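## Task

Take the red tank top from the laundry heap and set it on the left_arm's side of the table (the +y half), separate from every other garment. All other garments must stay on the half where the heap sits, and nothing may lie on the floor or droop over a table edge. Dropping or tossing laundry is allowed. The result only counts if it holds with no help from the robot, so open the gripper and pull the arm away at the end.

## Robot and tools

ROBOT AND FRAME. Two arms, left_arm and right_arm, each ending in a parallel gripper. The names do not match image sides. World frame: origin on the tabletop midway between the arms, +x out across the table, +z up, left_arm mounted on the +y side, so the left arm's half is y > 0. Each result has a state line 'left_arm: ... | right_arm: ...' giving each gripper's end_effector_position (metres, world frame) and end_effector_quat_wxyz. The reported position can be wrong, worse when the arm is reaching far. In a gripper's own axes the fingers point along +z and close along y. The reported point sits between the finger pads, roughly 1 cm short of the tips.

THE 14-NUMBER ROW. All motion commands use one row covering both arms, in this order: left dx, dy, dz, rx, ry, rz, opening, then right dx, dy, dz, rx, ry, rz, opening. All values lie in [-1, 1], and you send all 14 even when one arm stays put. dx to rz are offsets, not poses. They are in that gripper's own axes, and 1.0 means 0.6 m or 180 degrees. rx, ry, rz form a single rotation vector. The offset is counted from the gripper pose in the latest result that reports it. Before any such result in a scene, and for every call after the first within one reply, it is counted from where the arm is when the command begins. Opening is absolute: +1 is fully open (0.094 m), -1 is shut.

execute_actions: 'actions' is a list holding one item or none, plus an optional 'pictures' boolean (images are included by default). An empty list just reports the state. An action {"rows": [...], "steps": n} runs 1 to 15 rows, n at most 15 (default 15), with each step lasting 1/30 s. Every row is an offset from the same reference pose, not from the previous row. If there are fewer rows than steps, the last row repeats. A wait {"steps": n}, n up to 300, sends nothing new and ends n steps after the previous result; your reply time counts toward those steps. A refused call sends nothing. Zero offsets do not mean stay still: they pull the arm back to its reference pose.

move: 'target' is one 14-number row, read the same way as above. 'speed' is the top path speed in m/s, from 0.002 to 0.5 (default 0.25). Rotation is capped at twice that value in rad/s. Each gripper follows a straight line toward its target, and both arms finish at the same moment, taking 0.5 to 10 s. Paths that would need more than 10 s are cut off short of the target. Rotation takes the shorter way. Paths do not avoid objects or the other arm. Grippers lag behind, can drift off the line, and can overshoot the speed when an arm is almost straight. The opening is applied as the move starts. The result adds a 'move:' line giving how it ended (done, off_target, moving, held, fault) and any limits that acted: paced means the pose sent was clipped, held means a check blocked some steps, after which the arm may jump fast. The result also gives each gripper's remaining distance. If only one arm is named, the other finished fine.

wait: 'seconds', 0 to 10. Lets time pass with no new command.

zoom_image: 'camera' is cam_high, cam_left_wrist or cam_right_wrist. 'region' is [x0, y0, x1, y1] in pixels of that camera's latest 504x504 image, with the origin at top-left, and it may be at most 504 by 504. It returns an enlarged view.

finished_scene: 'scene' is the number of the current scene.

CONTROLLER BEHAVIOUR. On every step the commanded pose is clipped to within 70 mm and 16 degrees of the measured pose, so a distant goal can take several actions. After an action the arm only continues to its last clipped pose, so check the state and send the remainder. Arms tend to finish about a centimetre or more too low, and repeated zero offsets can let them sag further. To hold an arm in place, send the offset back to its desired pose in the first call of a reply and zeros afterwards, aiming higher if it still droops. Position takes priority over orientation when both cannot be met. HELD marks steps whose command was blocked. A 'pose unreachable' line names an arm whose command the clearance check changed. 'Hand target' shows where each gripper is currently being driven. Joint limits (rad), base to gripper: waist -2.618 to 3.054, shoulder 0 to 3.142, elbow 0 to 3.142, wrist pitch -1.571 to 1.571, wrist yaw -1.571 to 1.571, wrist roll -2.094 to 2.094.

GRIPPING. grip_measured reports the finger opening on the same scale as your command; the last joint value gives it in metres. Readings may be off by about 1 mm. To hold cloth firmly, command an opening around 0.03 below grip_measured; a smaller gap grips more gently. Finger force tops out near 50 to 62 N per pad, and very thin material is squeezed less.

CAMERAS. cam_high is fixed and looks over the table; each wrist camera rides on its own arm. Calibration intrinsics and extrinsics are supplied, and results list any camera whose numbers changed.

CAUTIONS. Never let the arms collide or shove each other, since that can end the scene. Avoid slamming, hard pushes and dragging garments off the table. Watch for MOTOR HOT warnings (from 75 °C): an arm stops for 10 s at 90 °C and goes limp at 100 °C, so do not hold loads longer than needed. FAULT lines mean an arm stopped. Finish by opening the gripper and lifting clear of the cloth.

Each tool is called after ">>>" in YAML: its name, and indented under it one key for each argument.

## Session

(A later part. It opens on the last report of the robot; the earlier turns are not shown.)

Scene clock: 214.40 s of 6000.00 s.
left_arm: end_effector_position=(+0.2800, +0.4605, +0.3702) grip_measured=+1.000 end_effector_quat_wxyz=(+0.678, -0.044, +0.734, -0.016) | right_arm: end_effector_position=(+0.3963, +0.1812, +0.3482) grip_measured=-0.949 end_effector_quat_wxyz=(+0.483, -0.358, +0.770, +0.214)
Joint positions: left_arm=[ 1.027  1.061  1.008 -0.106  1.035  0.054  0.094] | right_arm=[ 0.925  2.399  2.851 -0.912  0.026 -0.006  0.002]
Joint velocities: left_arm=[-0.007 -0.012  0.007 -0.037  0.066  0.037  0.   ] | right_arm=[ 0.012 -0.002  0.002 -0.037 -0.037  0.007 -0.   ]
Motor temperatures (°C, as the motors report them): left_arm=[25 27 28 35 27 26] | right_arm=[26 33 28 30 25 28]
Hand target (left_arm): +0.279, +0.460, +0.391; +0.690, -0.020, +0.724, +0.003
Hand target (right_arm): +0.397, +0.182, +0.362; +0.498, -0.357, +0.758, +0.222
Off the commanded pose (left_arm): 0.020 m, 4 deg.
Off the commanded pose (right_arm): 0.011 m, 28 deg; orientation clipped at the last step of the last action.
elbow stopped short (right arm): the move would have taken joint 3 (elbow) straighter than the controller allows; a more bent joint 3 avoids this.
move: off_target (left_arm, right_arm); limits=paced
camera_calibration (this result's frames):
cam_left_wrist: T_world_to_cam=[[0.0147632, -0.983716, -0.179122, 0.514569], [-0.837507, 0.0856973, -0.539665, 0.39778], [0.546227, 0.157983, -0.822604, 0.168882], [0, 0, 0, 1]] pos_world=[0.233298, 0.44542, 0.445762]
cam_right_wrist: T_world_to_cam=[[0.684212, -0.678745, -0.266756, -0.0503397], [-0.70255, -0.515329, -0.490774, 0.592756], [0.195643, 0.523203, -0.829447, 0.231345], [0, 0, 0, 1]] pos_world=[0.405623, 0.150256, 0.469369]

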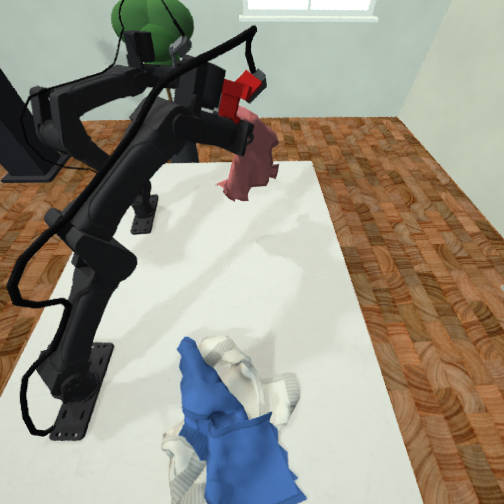

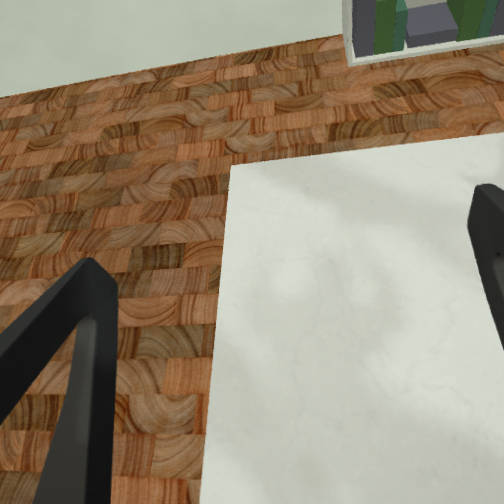

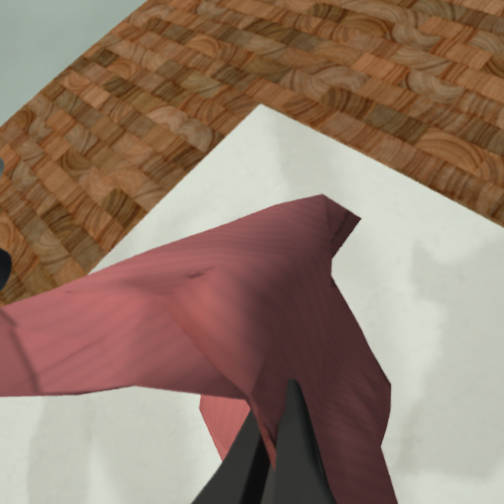

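The hand is over (0.40, +0.18), well inside the left half, with the rest of the pile still on the right. Dropping is allowed, so I'm opening the gripper.

>>> execute_actions:
  actions:
    - {"rows": [[0,0,0,0,0,0,1, 0,0,0,0,0,0,1]], "steps": 15}
  pictures: false

>>> wait:
  seconds: 1.0

Scene clock: 219.90 s of 6000.00 s.
left_arm: end_effector_position=(+0.2800, +0.4604, +0.3703) grip_measured=+1.000 end_effector_quat_wxyz=(+0.678, -0.044, +0.734, -0.016) | right_arm: end_effector_position=(+0.3964, +0.1813, +0.3486) grip_measured=+1.000 end_effector_quat_wxyz=(+0.483, -0.358, +0.770, +0.214)
Joint positions: left_arm=[ 1.027  1.061  1.008 -0.105  1.036  0.054  0.094] | right_arm=[ 0.925  2.399  2.851 -0.91   0.026 -0.006  0.094]
Joint velocities: left_arm=[-0.007 -0.012 -0.007 -0.051 -0.007 -0.066  0.   ] | right_arm=[ 0.007 -0.012  0.007 -0.037 -0.051  0.007  0.   ]
Motor temperatures (°C, as the motors report them): left_arm=[25 27 29 35 27 26] | right_arm=[26 33 28 31 25 28]
Hand target (left_arm): +0.280, +0.460, +0.370; +0.678, -0.044, +0.734, -0.016
Hand target (right_arm): +0.396, +0.181, +0.348; +0.483, -0.358, +0.770, +0.214
Off the commanded pose (left_arm): 0.000 m, 0 deg.
Off the commanded pose (right_arm): 0.000 m, 0 deg.
Steps of this call (steps 1 to 150: nothing new was sent; steps 151 to 165: all 15 steps of this action). Readings (end_effector_position):
151: left_arm (+0.2800, +0.4604, +0.3703) | right_arm (+0.3964, +0.1813, +0.3486)
152: left_arm (+0.2800, +0.4604, +0.3703) | right_arm (+0.3964, +0.1813, +0.3486)
154: left_arm (+0.2800, +0.4604, +0.3703) | right_arm (+0.3964, +0.1813, +0.3486)
158: left_arm (+0.2800, +0.4604, +0.3703) | right_arm (+0.3964, +0.1813, +0.3486)
165: the state above

Scene clock: 220.90 s of 6000.00 s.
left_arm: end_effector_position=(+0.2800, +0.4604, +0.3703) grip_measured=+1.000 end_effector_quat_wxyz=(+0.678, -0.044, +0.734, -0.016) | right_arm: end_effector_position=(+0.3964, +0.1813, +0.3486) grip_measured=+1.000 end_effector_quat_wxyz=(+0.483, -0.358, +0.770, +0.214)
Joint positions: left_arm=[ 1.027  1.061  1.008 -0.105  1.036  0.054  0.094] | right_arm=[ 0.925  2.399  2.851 -0.91   0.026 -0.006  0.094]
Joint velocities: left_arm=[-0.012  0.002 -0.007  0.022  0.022 -0.051  0.   ] | right_arm=[-0.017  0.007 -0.017  0.022 -0.066 -0.007  0.   ]
Motor temperatures (°C, as the motors report them): left_arm=[25 27 29 35 27 26] | right_arm=[26 34 28 31 25 28]
Hand target (left_arm): +0.280, +0.460, +0.370; +0.678, -0.044, +0.734, -0.016
Hand target (right_arm): +0.396, +0.181, +0.348; +0.483, -0.358, +0.770, +0.214
Off the commanded pose (left_arm): 0.000 m, 0 deg.
Off the commanded pose (right_arm): 0.000 m, 0 deg.
Steps of this call (steps 1 to 30: nothing new was sent). Readings (end_effector_position):
1: left_arm (+0.2800, +0.4604, +0.3703) | right_arm (+0.3964, +0.1813, +0.3486)
2: left_arm (+0.2800, +0.4604, +0.3703) | right_arm (+0.3964, +0.1813, +0.3486)
4: left_arm (+0.2800, +0.4604, +0.3703) | right_arm (+0.3964, +0.1813, +0.3486)
8: left_arm (+0.2800, +0.4604, +0.3703) | right_arm (+0.3964, +0.1813, +0.3486)
30: the state above
camera_calibration (this result's frames):
cam_left_wrist: T_world_to_cam=[[0.0144348, -0.983666, -0.179421, 0.514703], [-0.837348, 0.0861784, -0.539835, 0.397626], [0.54648, 0.15803, -0.822427, 0.168787], [0, 0, 0, 1]] pos_world=[0.233283, 0.445356, 0.445816]
cam_right_wrist: T_world_to_cam=[[0.684536, -0.678352, -0.266923, -0.0503491], [-0.701953, -0.514606, -0.492384, 0.593336], [0.19665, 0.524423, -0.828438, 0.230615], [0, 0, 0, 1]] pos_world=[0.405609, 0.15024, 0.46976]

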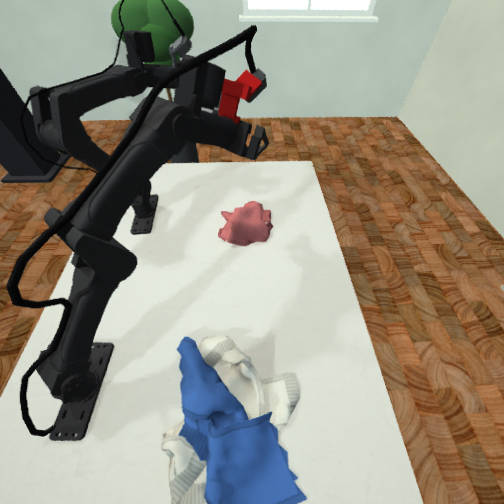

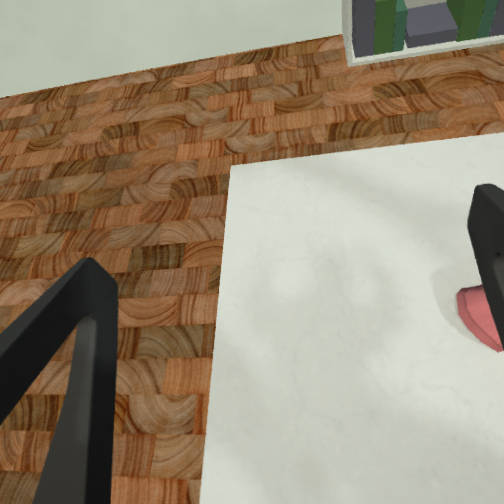

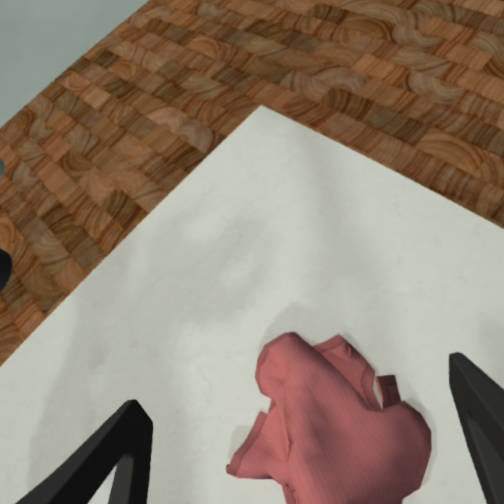

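The red top has landed alone on the left half. The bottom of the pile is cut off in the overhead image, so I can't yet tell whether anything hangs over the near edge. Moving the right arm clear, back over the pile, lets me check that with the wrist camera.

>>> move:
  target: [0,0,0,0,0,0,1, 0.3383,-0.5734,-0.7084,0.3436,0.0062,0.1694,1]
  speed: 0.3

Scene clock: 238.33 s of 6000.00 s.
left_arm: end_effector_position=(+0.2800, +0.4604, +0.3703) grip_measured=+1.000 end_effector_quat_wxyz=(+0.678, -0.044, +0.734, -0.016) | right_arm: end_effector_position=(+0.3536, -0.4026, +0.3673) grip_measured=+1.000 end_effector_quat_wxyz=(+0.519, +0.139, +0.837, -0.106)
Joint positions: left_arm=[ 1.027  1.061  1.008 -0.105  1.036  0.054  0.094] | right_arm=[-0.156  1.21   1.425 -0.674  0.148  0.037  0.094]
Joint velocities: left_arm=[-0.007  0.002  0.012 -0.007 -0.066  0.066  0.   ] | right_arm=[ 0.007 -0.017 -0.002 -0.081 -0.022 -0.037  0.   ]
Motor temperatures (°C, as the motors report them): left_arm=[25 27 29 34 27 26] | right_arm=[26 35 28 33 25 28]
Hand target (left_arm): +0.280, +0.460, +0.370; +0.678, -0.044, +0.734, -0.016
Hand target (right_arm): +0.351, -0.403, +0.371; +0.522, +0.135, +0.835, -0.106
Off the commanded pose (left_arm): 0.000 m, 0 deg.
Off the commanded pose (right_arm): 0.009 m, 1 deg.
After step 90, 11.83 s passed at rest.
move: done
camera_calibration (this result's frames):
cam_left_wrist: T_world_to_cam=[[0.0144348, -0.983666, -0.179421, 0.514703], [-0.837348, 0.0861784, -0.539835, 0.397626], [0.54648, 0.15803, -0.822427, 0.168787], [0, 0, 0, 1]] pos_world=[0.233283, 0.445356, 0.445816]
cam_right_wrist: T_world_to_cam=[[-0.393097, -0.884295, -0.251987, -0.119511], [-0.730775, 0.466783, -0.498077, 0.679364], [0.558071, -0.0116467, -0.829712, 0.217595], [0, 0, 0, 1]] pos_world=[0.328049, -0.420265, 0.488801]

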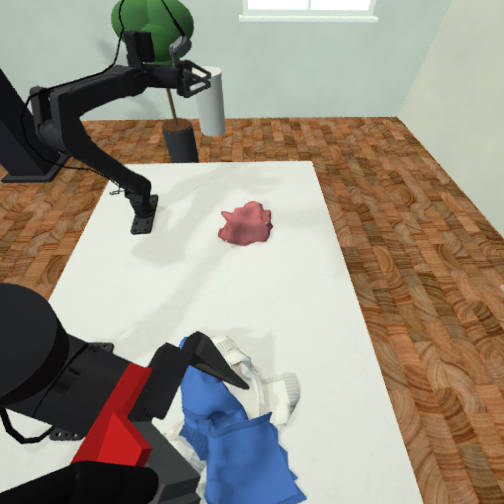

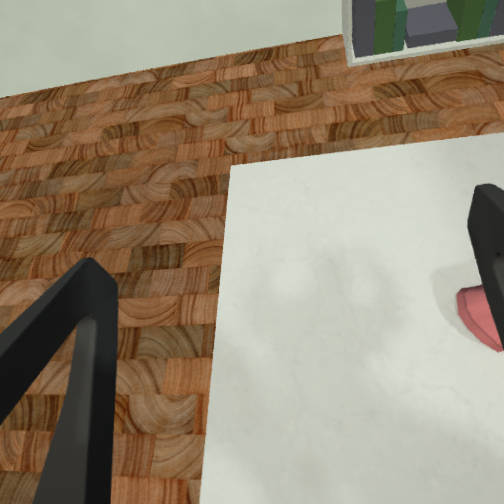

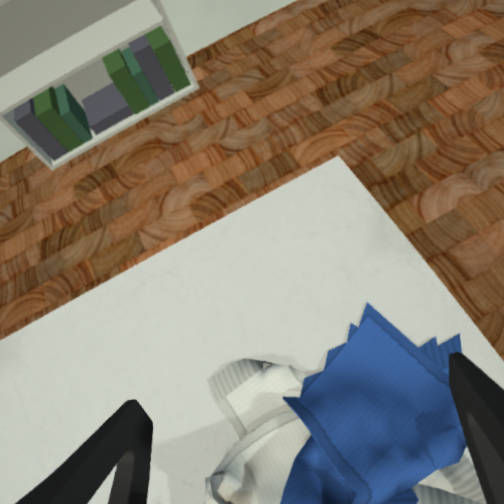

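The wrist view shows the blue piece's corner sitting inside the table edge, so nothing there is hanging off. The part of the pile nearest the arm base is out of view. The red top is alone on the left half and both arms are clear, so I'm finishing scene 1.

>>> finished_scene:
  scene: 1

The scene is finished: the task was done.


## Next scene

Take the blue shorts from the laundry heap and set them on the left_arm's side of the table (the +y half), separate from every other garment. All other garments must stay on the half where the heap sits, and nothing may lie on the floor or droop over a table edge. Dropping or tossing laundry is allowed. The result only counts if it holds with no help from the robot, so open the gripper and pull the arm away at the end.

>>> execute_actions:
  actions: []

Scene clock: 0.00 s of 6000.00 s.
left_arm: end_effector_position=(+0.3861, +0.2844, +0.4023) grip_measured=+1.000 end_effector_quat_wxyz=(+0.702, -0.015, +0.712, +0.008) | right_arm: end_effector_position=(+0.3745, -0.3190, +0.4145) grip_measured=+1.000 end_effector_quat_wxyz=(+0.714, +0.013, +0.699, -0.017)
Joint positions: left_arm=[-0.012  1.048  1.042 -0.009  0.004 -0.011  0.094] | right_arm=[ 0.001  1.055  1.059  0.017  0.    -0.005  0.094]
Joint velocities: left_arm=[-0.002  0.002 -0.007 -0.066 -0.066 -0.022  0.   ] | right_arm=[-0.012  0.022  0.007 -0.022 -0.007 -0.022  0.   ]
Motor temperatures (°C, as the motors report them): left_arm=[25 27 27 29 27 26] | right_arm=[26 29 26 28 25 28]
Hand target (left_arm): +0.383, +0.284, +0.415; +0.714, -0.016, +0.700, +0.007
Hand target (right_arm): +0.372, -0.319, +0.421; +0.719, +0.013, +0.695, -0.018

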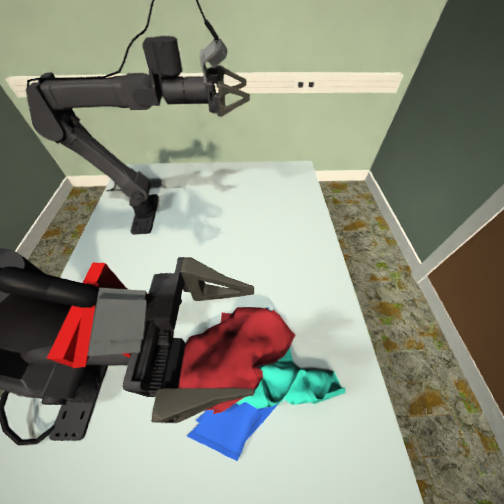

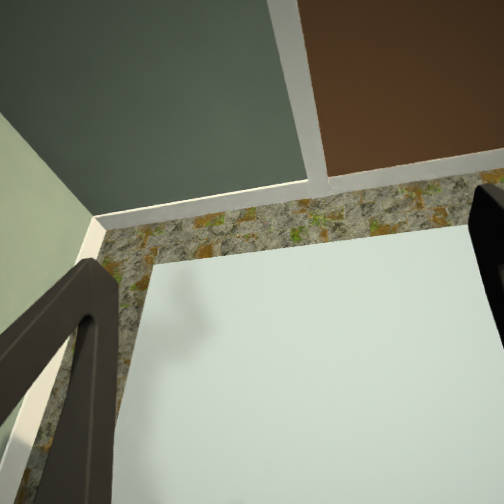

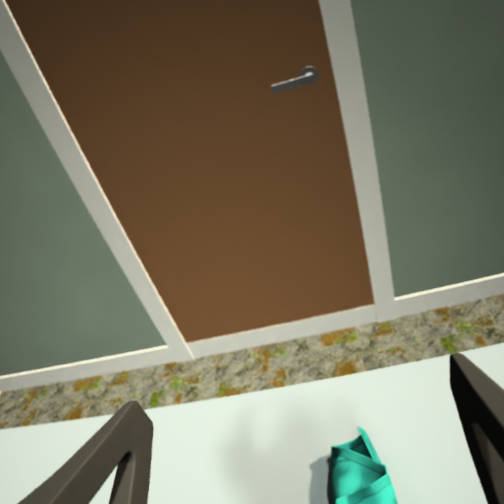

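>>> zoom_image:
  camera: "cam_high"
  region: [150, 290, 370, 480]

Region (150, 290, 370, 480) of cam_high's 504x504 image, scaled by 2.291, with more detail than that image has; it fills the top 435 rows of this view, and the rest is white.

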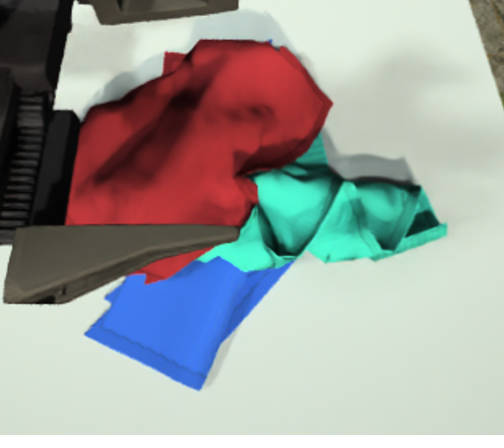

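The blue shorts are at the bottom of the pile, with one leg lying flat at about (0.326, −0.415). I'll put the gripper above it pointing down, with the fingers closing across the width of the leg.

>>> move:
  target: [0,0,0,0,0,0,1, 0.4893,-0.1607,-0.0849,-0.2977,0.4331,-0.2977,1]
  speed: 0.3

Scene clock: 41.07 s of 6000.00 s.
left_arm: end_effector_position=(+0.3861, +0.2844, +0.4023) grip_measured=+1.000 end_effector_quat_wxyz=(+0.702, -0.015, +0.712, +0.008) | right_arm: end_effector_position=(+0.3203, -0.4165, +0.1087) grip_measured=+1.000 end_effector_quat_wxyz=(+0.006, -0.543, +0.839, -0.004)
Joint positions: left_arm=[-0.012  1.048  1.042 -0.009  0.004 -0.011  0.094] | right_arm=[-0.292  1.849  1.548 -1.256 -0.004 -1.485  0.094]
Joint velocities: left_arm=[-0.007 -0.002 -0.002 -0.051  0.066 -0.066  0.   ] | right_arm=[-0.007  0.007 -0.022 -0.037 -0.022  0.007  0.   ]
Motor temperatures (°C, as the motors report them): left_arm=[25 27 29 34 27 26] | right_arm=[26 29 28 33 25 28]
Hand target (left_arm): +0.386, +0.284, +0.402; +0.702, -0.015, +0.712, +0.008
Hand target (right_arm): +0.325, -0.415, +0.114; +0.007, -0.550, +0.835, -0.009
Off the commanded pose (left_arm): 0.000 m, 0 deg.
Off the commanded pose (right_arm): 0.013 m, 1 deg.
After step 90, 34.33 s passed at rest.
move: off_target (right_arm)
camera_calibration (this result's frames):
cam_right_wrist: T_world_to_cam=[[0.757436, -0.650803, -0.0523981, -0.502997], [-0.527522, -0.65729, 0.538229, -0.113133], [-0.384722, -0.380033, -0.841168, 0.171217], [0, 0, 0, 1]] pos_world=[0.387179, -0.336645, 0.178558]

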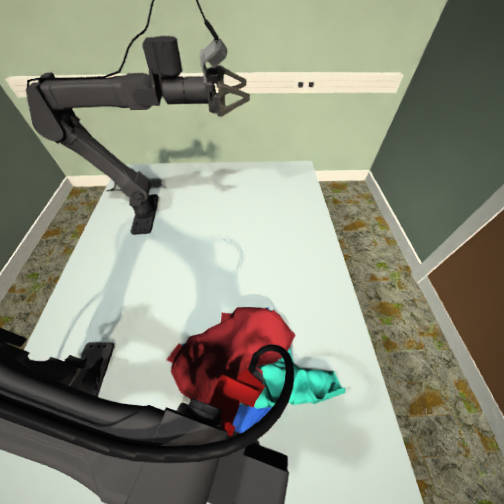

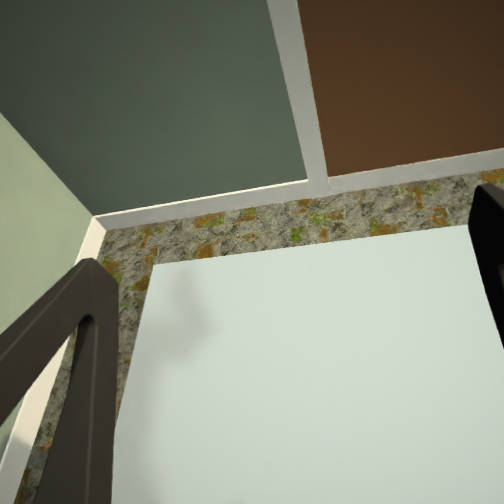

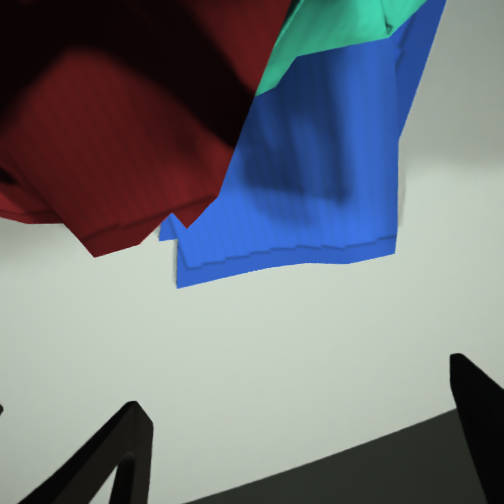

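The hand is lined up near the hem. I'll shift it toward the middle of the exposed blue, keeping the fingers narrow enough to clear the red edge, and come down until it presses on the table.

>>> move:
  target: [0,0,0,0,0,0,1, -0.0409,-0.0485,0.1683,0,0,0,0.6]
  speed: 0.12

Scene clock: 63.87 s of 6000.00 s.
left_arm: end_effector_position=(+0.3861, +0.2844, +0.4023) grip_measured=+1.000 end_effector_quat_wxyz=(+0.702, -0.015, +0.712, +0.008) | right_arm: end_effector_position=(+0.3565, -0.4091, +0.0131) grip_measured=+0.601 end_effector_quat_wxyz=(+0.007, -0.543, +0.840, -0.007)
Joint positions: left_arm=[-0.012  1.048  1.042 -0.009  0.004 -0.011  0.094] | right_arm=[-0.241  2.043  1.429 -0.936 -0.001 -1.433  0.075]
Joint velocities: left_arm=[ 0.007 -0.012  0.007  0.022  0.022  0.037  0.   ] | right_arm=[ 0.007 -0.002  0.002  0.037 -0.007  0.037  0.   ]
Motor temperatures (°C, as the motors report them): left_arm=[25 27 29 35 27 26] | right_arm=[26 31 29 30 25 28]
Hand target (left_arm): +0.386, +0.284, +0.402; +0.702, -0.015, +0.712, +0.008
Hand target (right_arm): +0.357, -0.405, +0.007; +0.006, -0.544, +0.839, -0.004
Off the commanded pose (left_arm): 0.000 m, 0 deg.
Off the commanded pose (right_arm): 0.006 m, 0 deg.
After step 90, 18.40 s passed at rest.
move: done
camera_calibration (this result's frames):
cam_right_wrist: T_world_to_cam=[[0.756953, -0.651882, -0.0455128, -0.531008], [-0.531459, -0.654652, 0.537571, -0.0352367], [-0.380228, -0.382728, -0.841989, 0.104903], [0, 0, 0, 1]] pos_world=[0.423109, -0.329073, 0.0831019]

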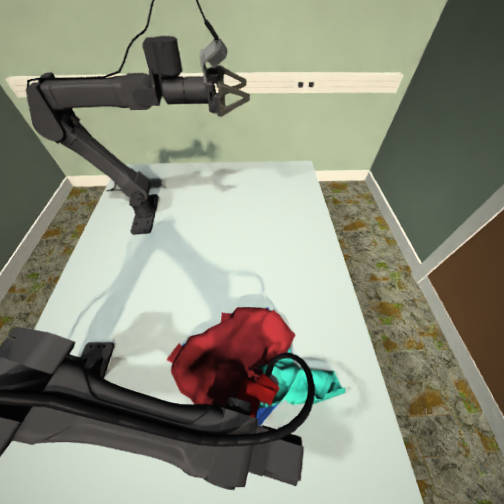

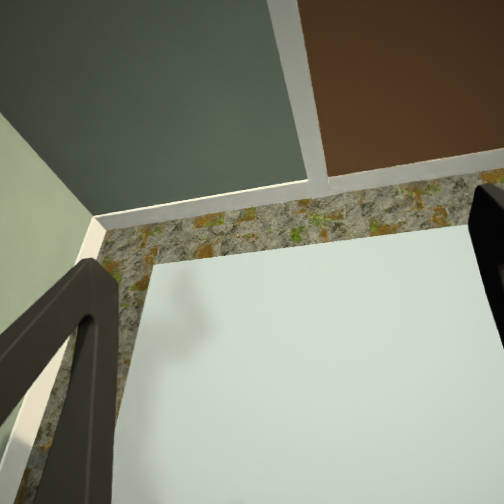

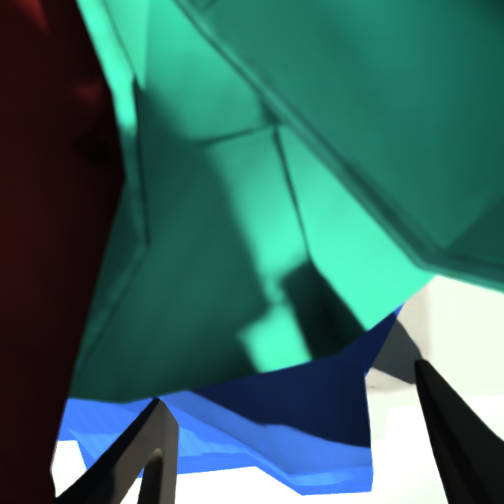

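The fingertips are down on the blue. I'm closing while pressing, then lifting partway to check the grip.

>>> execute_actions:
  actions:
    - {"rows": [[0,0,0,0,0,0,1, 0,0,0.01,0,0,0,-1]], "steps": 15}
  pictures: false

>>> move:
  target: [0,0,0,0,0,0,1, 0,0,-0.25,0,0,0,-1]
  speed: 0.12

Scene clock: 71.73 s of 6000.00 s.
left_arm: end_effector_position=(+0.3861, +0.2844, +0.4023) grip_measured=+1.000 end_effector_quat_wxyz=(+0.702, -0.015, +0.712, +0.008) | right_arm: end_effector_position=(+0.3575, -0.4094, +0.0131) grip_measured=-0.952 end_effector_quat_wxyz=(+0.008, -0.543, +0.840, -0.009)
Joint positions: left_arm=[-0.012  1.048  1.042 -0.009  0.004 -0.011  0.094] | right_arm=[-0.241  2.043  1.429 -0.931 -0.001 -1.432  0.002]
Joint velocities: left_arm=[-0.002 -0.017  0.012 -0.022 -0.022 -0.037  0.   ] | right_arm=[-0.002  0.012  0.012 -0.037  0.037 -0.051  0.   ]
Motor temperatures (°C, as the motors report them): left_arm=[25 27 29 35 27 26] | right_arm=[26 31 28 30 25 28]
Hand target (left_arm): +0.386, +0.284, +0.402; +0.702, -0.015, +0.712, +0.008
Hand target (right_arm): +0.356, -0.409, +0.007; +0.007, -0.543, +0.840, -0.007
Off the commanded pose (left_arm): 0.000 m, 0 deg.
Off the commanded pose (right_arm): 0.006 m, 0 deg.
Steps of this call (steps 1 to 120: nothing new was sent; then 3.37 s passed at rest; steps 121 to 135: all 15 steps of this action). Readings (end_effector_position):
121: left_arm (+0.3861, +0.2844, +0.4023) | right_arm (+0.3568, -0.4092, +0.0131)
122: left_arm (+0.3861, +0.2844, +0.4023) | right_arm (+0.3569, -0.4092, +0.0131)
124: left_arm (+0.3861, +0.2844, +0.4023) | right_arm (+0.3570, -0.4092, +0.0131)
128: left_arm (+0.3861, +0.2844, +0.4023) | right_arm (+0.3575, -0.4094, +0.0131)
135: the state above

Scene clock: 73.83 s of 6000.00 s.
left_arm: end_effector_position=(+0.3861, +0.2844, +0.4023) grip_measured=+1.000 end_effector_quat_wxyz=(+0.702, -0.015, +0.712, +0.008) | right_arm: end_effector_position=(+0.3556, -0.4089, +0.1554) grip_measured=-0.952 end_effector_quat_wxyz=(+0.004, -0.543, +0.840, -0.004)
Joint positions: left_arm=[-0.012  1.048  1.042 -0.009  0.004 -0.011  0.094] | right_arm=[-0.241  1.992  1.928 -1.495 -0.    -1.432  0.002]
Joint velocities: left_arm=[-0.002  0.012 -0.002 -0.037 -0.095  0.066  0.   ] | right_arm=[ 0.012  0.012  0.002  0.022  0.007 -0.022  0.   ]
Motor temperatures (°C, as the motors report them): left_arm=[25 27 29 35 27 26] | right_arm=[26 32 28 30 25 28]
Hand target (left_arm): +0.386, +0.284, +0.402; +0.702, -0.015, +0.712, +0.008
Hand target (right_arm): +0.356, -0.409, +0.163; +0.009, -0.543, +0.840, -0.009
Off the commanded pose (left_arm): 0.000 m, 0 deg.
Off the commanded pose (right_arm): 0.008 m, 1 deg.
move: done
camera_calibration (this result's frames):
cam_right_wrist: T_world_to_cam=[[0.756251, -0.652088, -0.0535264, -0.522283], [-0.526863, -0.65544, 0.541122, -0.114651], [-0.387943, -0.381023, -0.839239, 0.227386], [0, 0, 0, 1]] pos_world=[0.422785, -0.329082, 0.224915]

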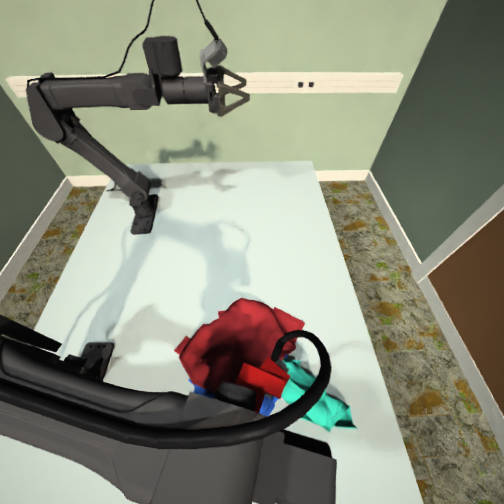

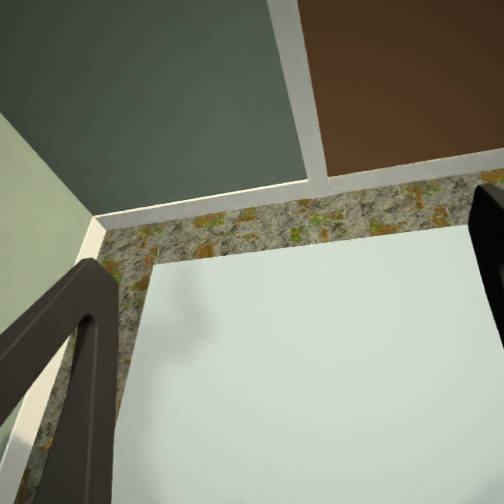

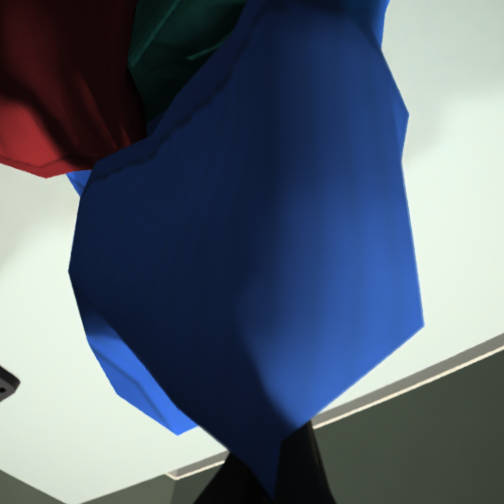

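The grip reads −0.952 and the shorts are coming up. I'm lifting higher to free them from the red and teal pieces.

>>> move:
  target: [0,0,0,0,0,0,1, -0.002,-0.005,-0.38,0,0,0,-1]
  speed: 0.12

Scene clock: 80.37 s of 6000.00 s.
left_arm: end_effector_position=(+0.3861, +0.2844, +0.4023) grip_measured=+1.000 end_effector_quat_wxyz=(+0.702, -0.015, +0.712, +0.008) | right_arm: end_effector_position=(+0.3657, -0.4121, +0.3721) grip_measured=-0.952 end_effector_quat_wxyz=(+0.210, -0.514, +0.795, -0.244)
Joint positions: left_arm=[-0.012  1.048  1.042 -0.009  0.004 -0.011  0.094] | right_arm=[-0.241  1.782  2.411 -1.545  0.001 -1.432  0.002]
Joint velocities: left_arm=[-0.002  0.012  0.032 -0.081  0.022  0.081  0.   ] | right_arm=[ 0.007  0.012 -0.012  0.037 -0.051  0.037  0.001]
Motor temperatures (°C, as the motors report them): left_arm=[25 27 29 35 27 26] | right_arm=[26 32 28 29 25 28]
Hand target (left_arm): +0.386, +0.284, +0.402; +0.702, -0.015, +0.712, +0.008
Hand target (right_arm): +0.359, -0.409, +0.386; +0.221, -0.511, +0.790, -0.256
Off the commanded pose (left_arm): 0.000 m, 0 deg.
Off the commanded pose (right_arm): 0.015 m, 37 deg; orientation clipped at the last step of the last action.
joint sent to its limit (right arm) — the command would take joint 4 (wrist pitch) past its lower limit, so that joint was sent only as far as its limit.
move: off_target (right_arm); limits=paced
camera_calibration (this result's frames):
cam_right_wrist: T_world_to_cam=[[0.612637, -0.61009, 0.50246, -0.657481], [-0.776945, -0.581525, 0.241218, 0.00483984], [0.145028, -0.538162, -0.83027, 0.148989], [0, 0, 0, 1]] pos_world=[0.38495, -0.318128, 0.452891]

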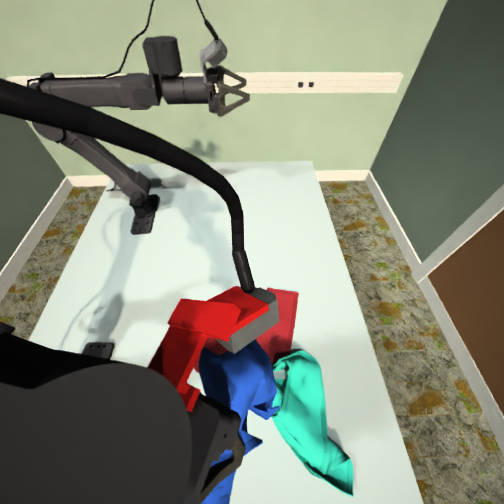

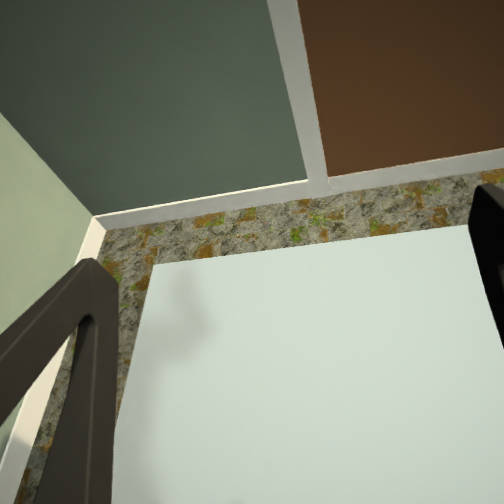

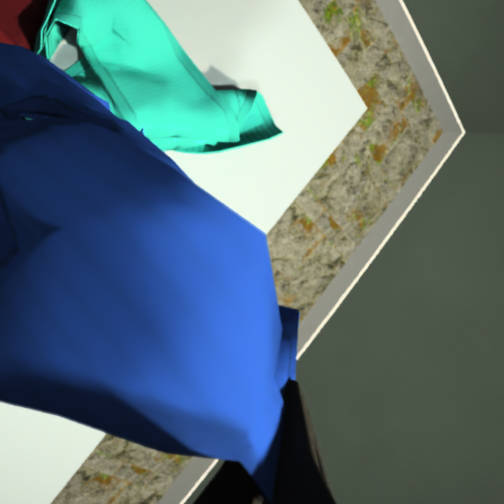

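The shorts hang free and the teal piece has slid off onto the table. I'm carrying them to the left half and moving the left arm aside as in scene 1.

>>> move:
  target: [0.0095,0.30,-0.166,0,0,0,1, -0.9278,0.3193,-0.1204,-0.0308,-0.2240,-0.2940,-1]
  speed: 0.25

Scene clock: 92.83 s of 6000.00 s.
left_arm: end_effector_position=(+0.2808, +0.4608, +0.3854) grip_measured=+1.000 end_effector_quat_wxyz=(+0.697, -0.034, +0.716, -0.007) | right_arm: end_effector_position=(+0.3998, +0.1805, +0.3517) grip_measured=-0.952 end_effector_quat_wxyz=(-0.513, +0.771, -0.347, +0.150)
Joint positions: left_arm=[ 1.026  1.058  0.998  0.006  1.038 -0.011  0.094] | right_arm=[ 0.915  2.399  2.851 -0.896  0.007 -1.429  0.002]
Joint velocities: left_arm=[-0.007 -0.002  0.007  0.022 -0.022  0.037  0.   ] | right_arm=[ 0.012  0.012 -0.012  0.007 -0.022  0.022  0.   ]
Motor temperatures (°C, as the motors report them): left_arm=[25 27 29 35 27 26] | right_arm=[26 32 28 30 25 28]
Hand target (left_arm): +0.280, +0.461, +0.398; +0.704, -0.020, +0.710, +0.003
Hand target (right_arm): +0.398, +0.183, +0.365; -0.531, +0.762, -0.340, +0.149
Off the commanded pose (left_arm): 0.011 m, 3 deg.
Off the commanded pose (right_arm): 0.009 m, 27 deg; orientation clipped at the last step of the last action.
elbow stopped short (right arm): the move would have taken joint 3 (elbow) straighter than the controller allows; a more bent joint 3 avoids this.
move: off_target (left_arm, right_arm); limits=paced
camera_calibration (this result's frames):
cam_left_wrist: T_world_to_cam=[[0.0250474, -0.978149, -0.20639, 0.52267], [-0.807842, 0.101808, -0.58054, 0.406631], [0.588867, 0.181271, -0.78764, 0.144713], [0, 0, 0, 1]] pos_world=[0.230185, 0.443619, 0.457921]
cam_right_wrist: T_world_to_cam=[[0.604529, 0.0711657, 0.793398, -0.528664], [0.182301, -0.981928, -0.0508273, 0.172341], [0.775443, 0.175363, -0.606577, -0.0134819], [0, 0, 0, 1]] pos_world=[0.298629, 0.209213, 0.420023]

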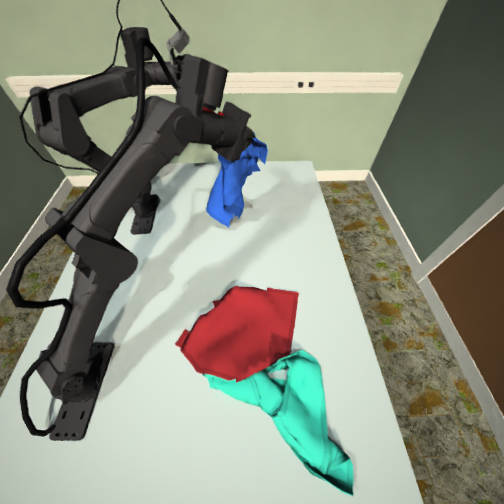

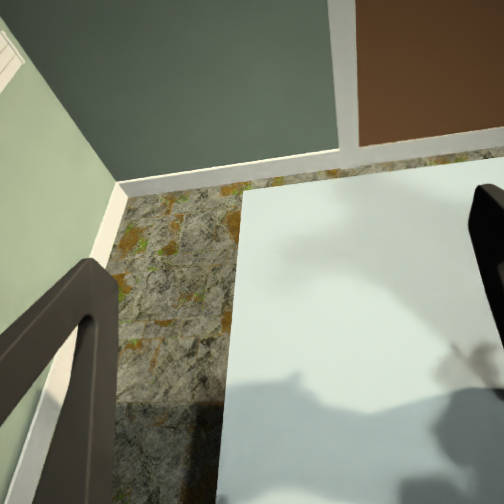

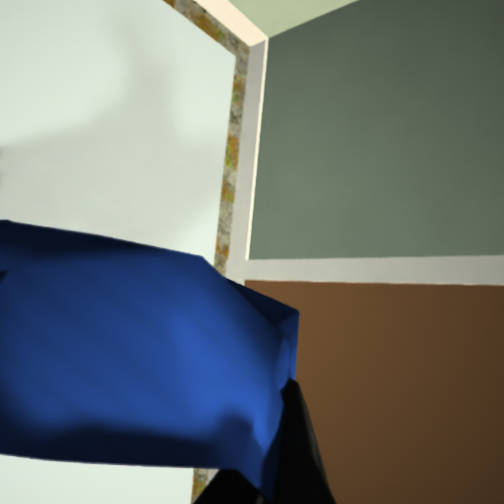

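The shorts are over (0.40, +0.18) on the left half, and the red and teal pieces are still on the right. I'm releasing and letting them settle.

>>> execute_actions:
  actions:
    - {"rows": [[0,0,0,0,0,0,1, 0,0,0,0,0,0,1]], "steps": 15}
  pictures: false

>>> wait:
  seconds: 1.0

Scene clock: 96.47 s of 6000.00 s.
left_arm: end_effector_position=(+0.2808, +0.4607, +0.3854) grip_measured=+1.000 end_effector_quat_wxyz=(+0.697, -0.033, +0.716, -0.007) | right_arm: end_effector_position=(+0.4000, +0.1806, +0.3522) grip_measured=+1.000 end_effector_quat_wxyz=(-0.514, +0.770, -0.347, +0.151)
Joint positions: left_arm=[ 1.026  1.058  0.998  0.006  1.038 -0.011  0.094] | right_arm=[ 0.915  2.399  2.851 -0.894  0.007 -1.43   0.094]
Joint velocities: left_arm=[-0.002 -0.017  0.002 -0.037 -0.037  0.037  0.   ] | right_arm=[-0.002  0.002 -0.022 -0.022 -0.081  0.037  0.   ]
Motor temperatures (°C, as the motors report them): left_arm=[25 27 29 35 27 26] | right_arm=[26 33 28 31 25 28]
Hand target (left_arm): +0.281, +0.461, +0.385; +0.697, -0.034, +0.716, -0.007
Hand target (right_arm): +0.400, +0.180, +0.352; -0.513, +0.771, -0.347, +0.150
Off the commanded pose (left_arm): 0.000 m, 0 deg.
Off the commanded pose (right_arm): 0.000 m, 0 deg.
Steps of this call (steps 1 to 94: nothing new was sent; steps 95 to 109: all 15 steps of this action). Readings (end_effector_position):
95: left_arm (+0.2808, +0.4607, +0.3854) | right_arm (+0.4000, +0.1806, +0.3522)
96: left_arm (+0.2808, +0.4607, +0.3854) | right_arm (+0.4000, +0.1806, +0.3522)
98: left_arm (+0.2808, +0.4607, +0.3854) | right_arm (+0.4000, +0.1806, +0.3522)
102: left_arm (+0.2808, +0.4607, +0.3854) | right_arm (+0.4000, +0.1806, +0.3522)
109: the state above

Scene clock: 97.47 s of 6000.00 s.
left_arm: end_effector_position=(+0.2808, +0.4607, +0.3854) grip_measured=+1.000 end_effector_quat_wxyz=(+0.697, -0.033, +0.716, -0.007) | right_arm: end_effector_position=(+0.4000, +0.1806, +0.3522) grip_measured=+1.000 end_effector_quat_wxyz=(-0.514, +0.770, -0.347, +0.151)
Joint positions: left_arm=[ 1.026  1.058  0.998  0.006  1.038 -0.011  0.094] | right_arm=[ 0.915  2.399  2.851 -0.894  0.007 -1.43   0.094]
Joint velocities: left_arm=[-0.002  0.007 -0.017 -0.037 -0.051  0.007  0.   ] | right_arm=[-0.007 -0.007 -0.007 -0.11  -0.037  0.022  0.   ]
Motor temperatures (°C, as the motors report them): left_arm=[25 27 29 35 27 26] | right_arm=[26 33 28 31 25 28]
Hand target (left_arm): +0.281, +0.461, +0.385; +0.697, -0.034, +0.716, -0.007
Hand target (right_arm): +0.400, +0.180, +0.352; -0.513, +0.771, -0.347, +0.150
Off the commanded pose (left_arm): 0.000 m, 0 deg.
Off the commanded pose (right_arm): 0.000 m, 0 deg.
Steps of this call (steps 1 to 30: nothing new was sent). Readings (end_effector_position):
1: left_arm (+0.2808, +0.4607, +0.3854) | right_arm (+0.4000, +0.1806, +0.3522)
2: left_arm (+0.2808, +0.4607, +0.3854) | right_arm (+0.4000, +0.1806, +0.3522)
4: left_arm (+0.2808, +0.4607, +0.3854) | right_arm (+0.4000, +0.1806, +0.3522)
8: left_arm (+0.2808, +0.4607, +0.3854) | right_arm (+0.4000, +0.1806, +0.3522)
30: the state above
camera_calibration (this result's frames):
cam_left_wrist: T_world_to_cam=[[0.0246786, -0.978161, -0.20638, 0.522709], [-0.807792, 0.10211, -0.580556, 0.406494], [0.58895, 0.181039, -0.787631, 0.144806], [0, 0, 0, 1]] pos_world=[0.23018, 0.443571, 0.457923]
cam_right_wrist: T_world_to_cam=[[0.603114, 0.0705609, 0.794528, -0.528817], [0.182711, -0.981817, -0.051499, 0.172544], [0.776447, 0.176229, -0.60504, -0.0144504], [0, 0, 0, 1]] pos_world=[0.298631, 0.209267, 0.420303]

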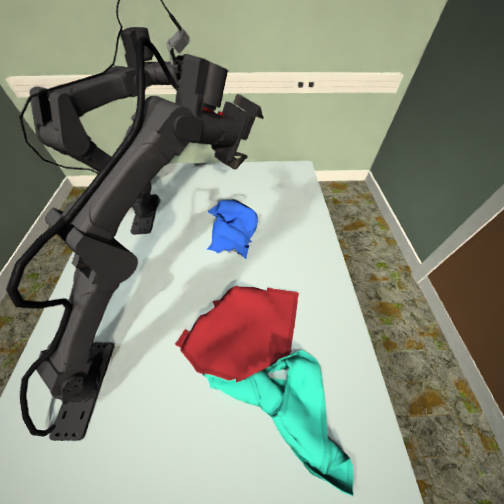

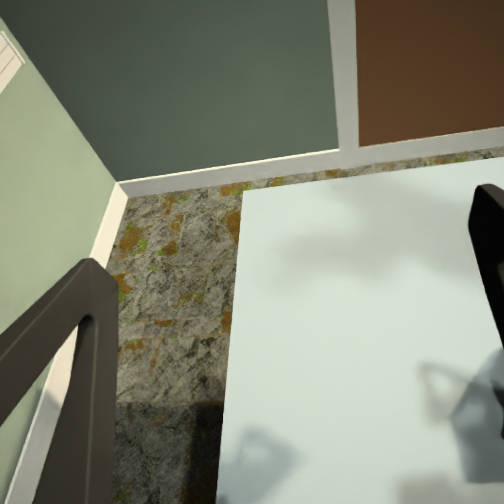

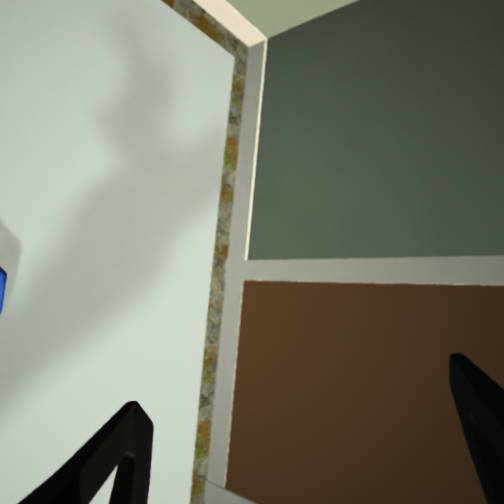

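The shorts are alone on the left half. The red piece's nearest edge is at about y≈−0.09, still on the pile's half, and the far end of the teal piece is on the table as far as the overhead image shows. Both grippers are open and about 35 cm above the table. I'm finishing scene 2.

>>> finished_scene:
  scene: 2

The scene is finished: the task was done.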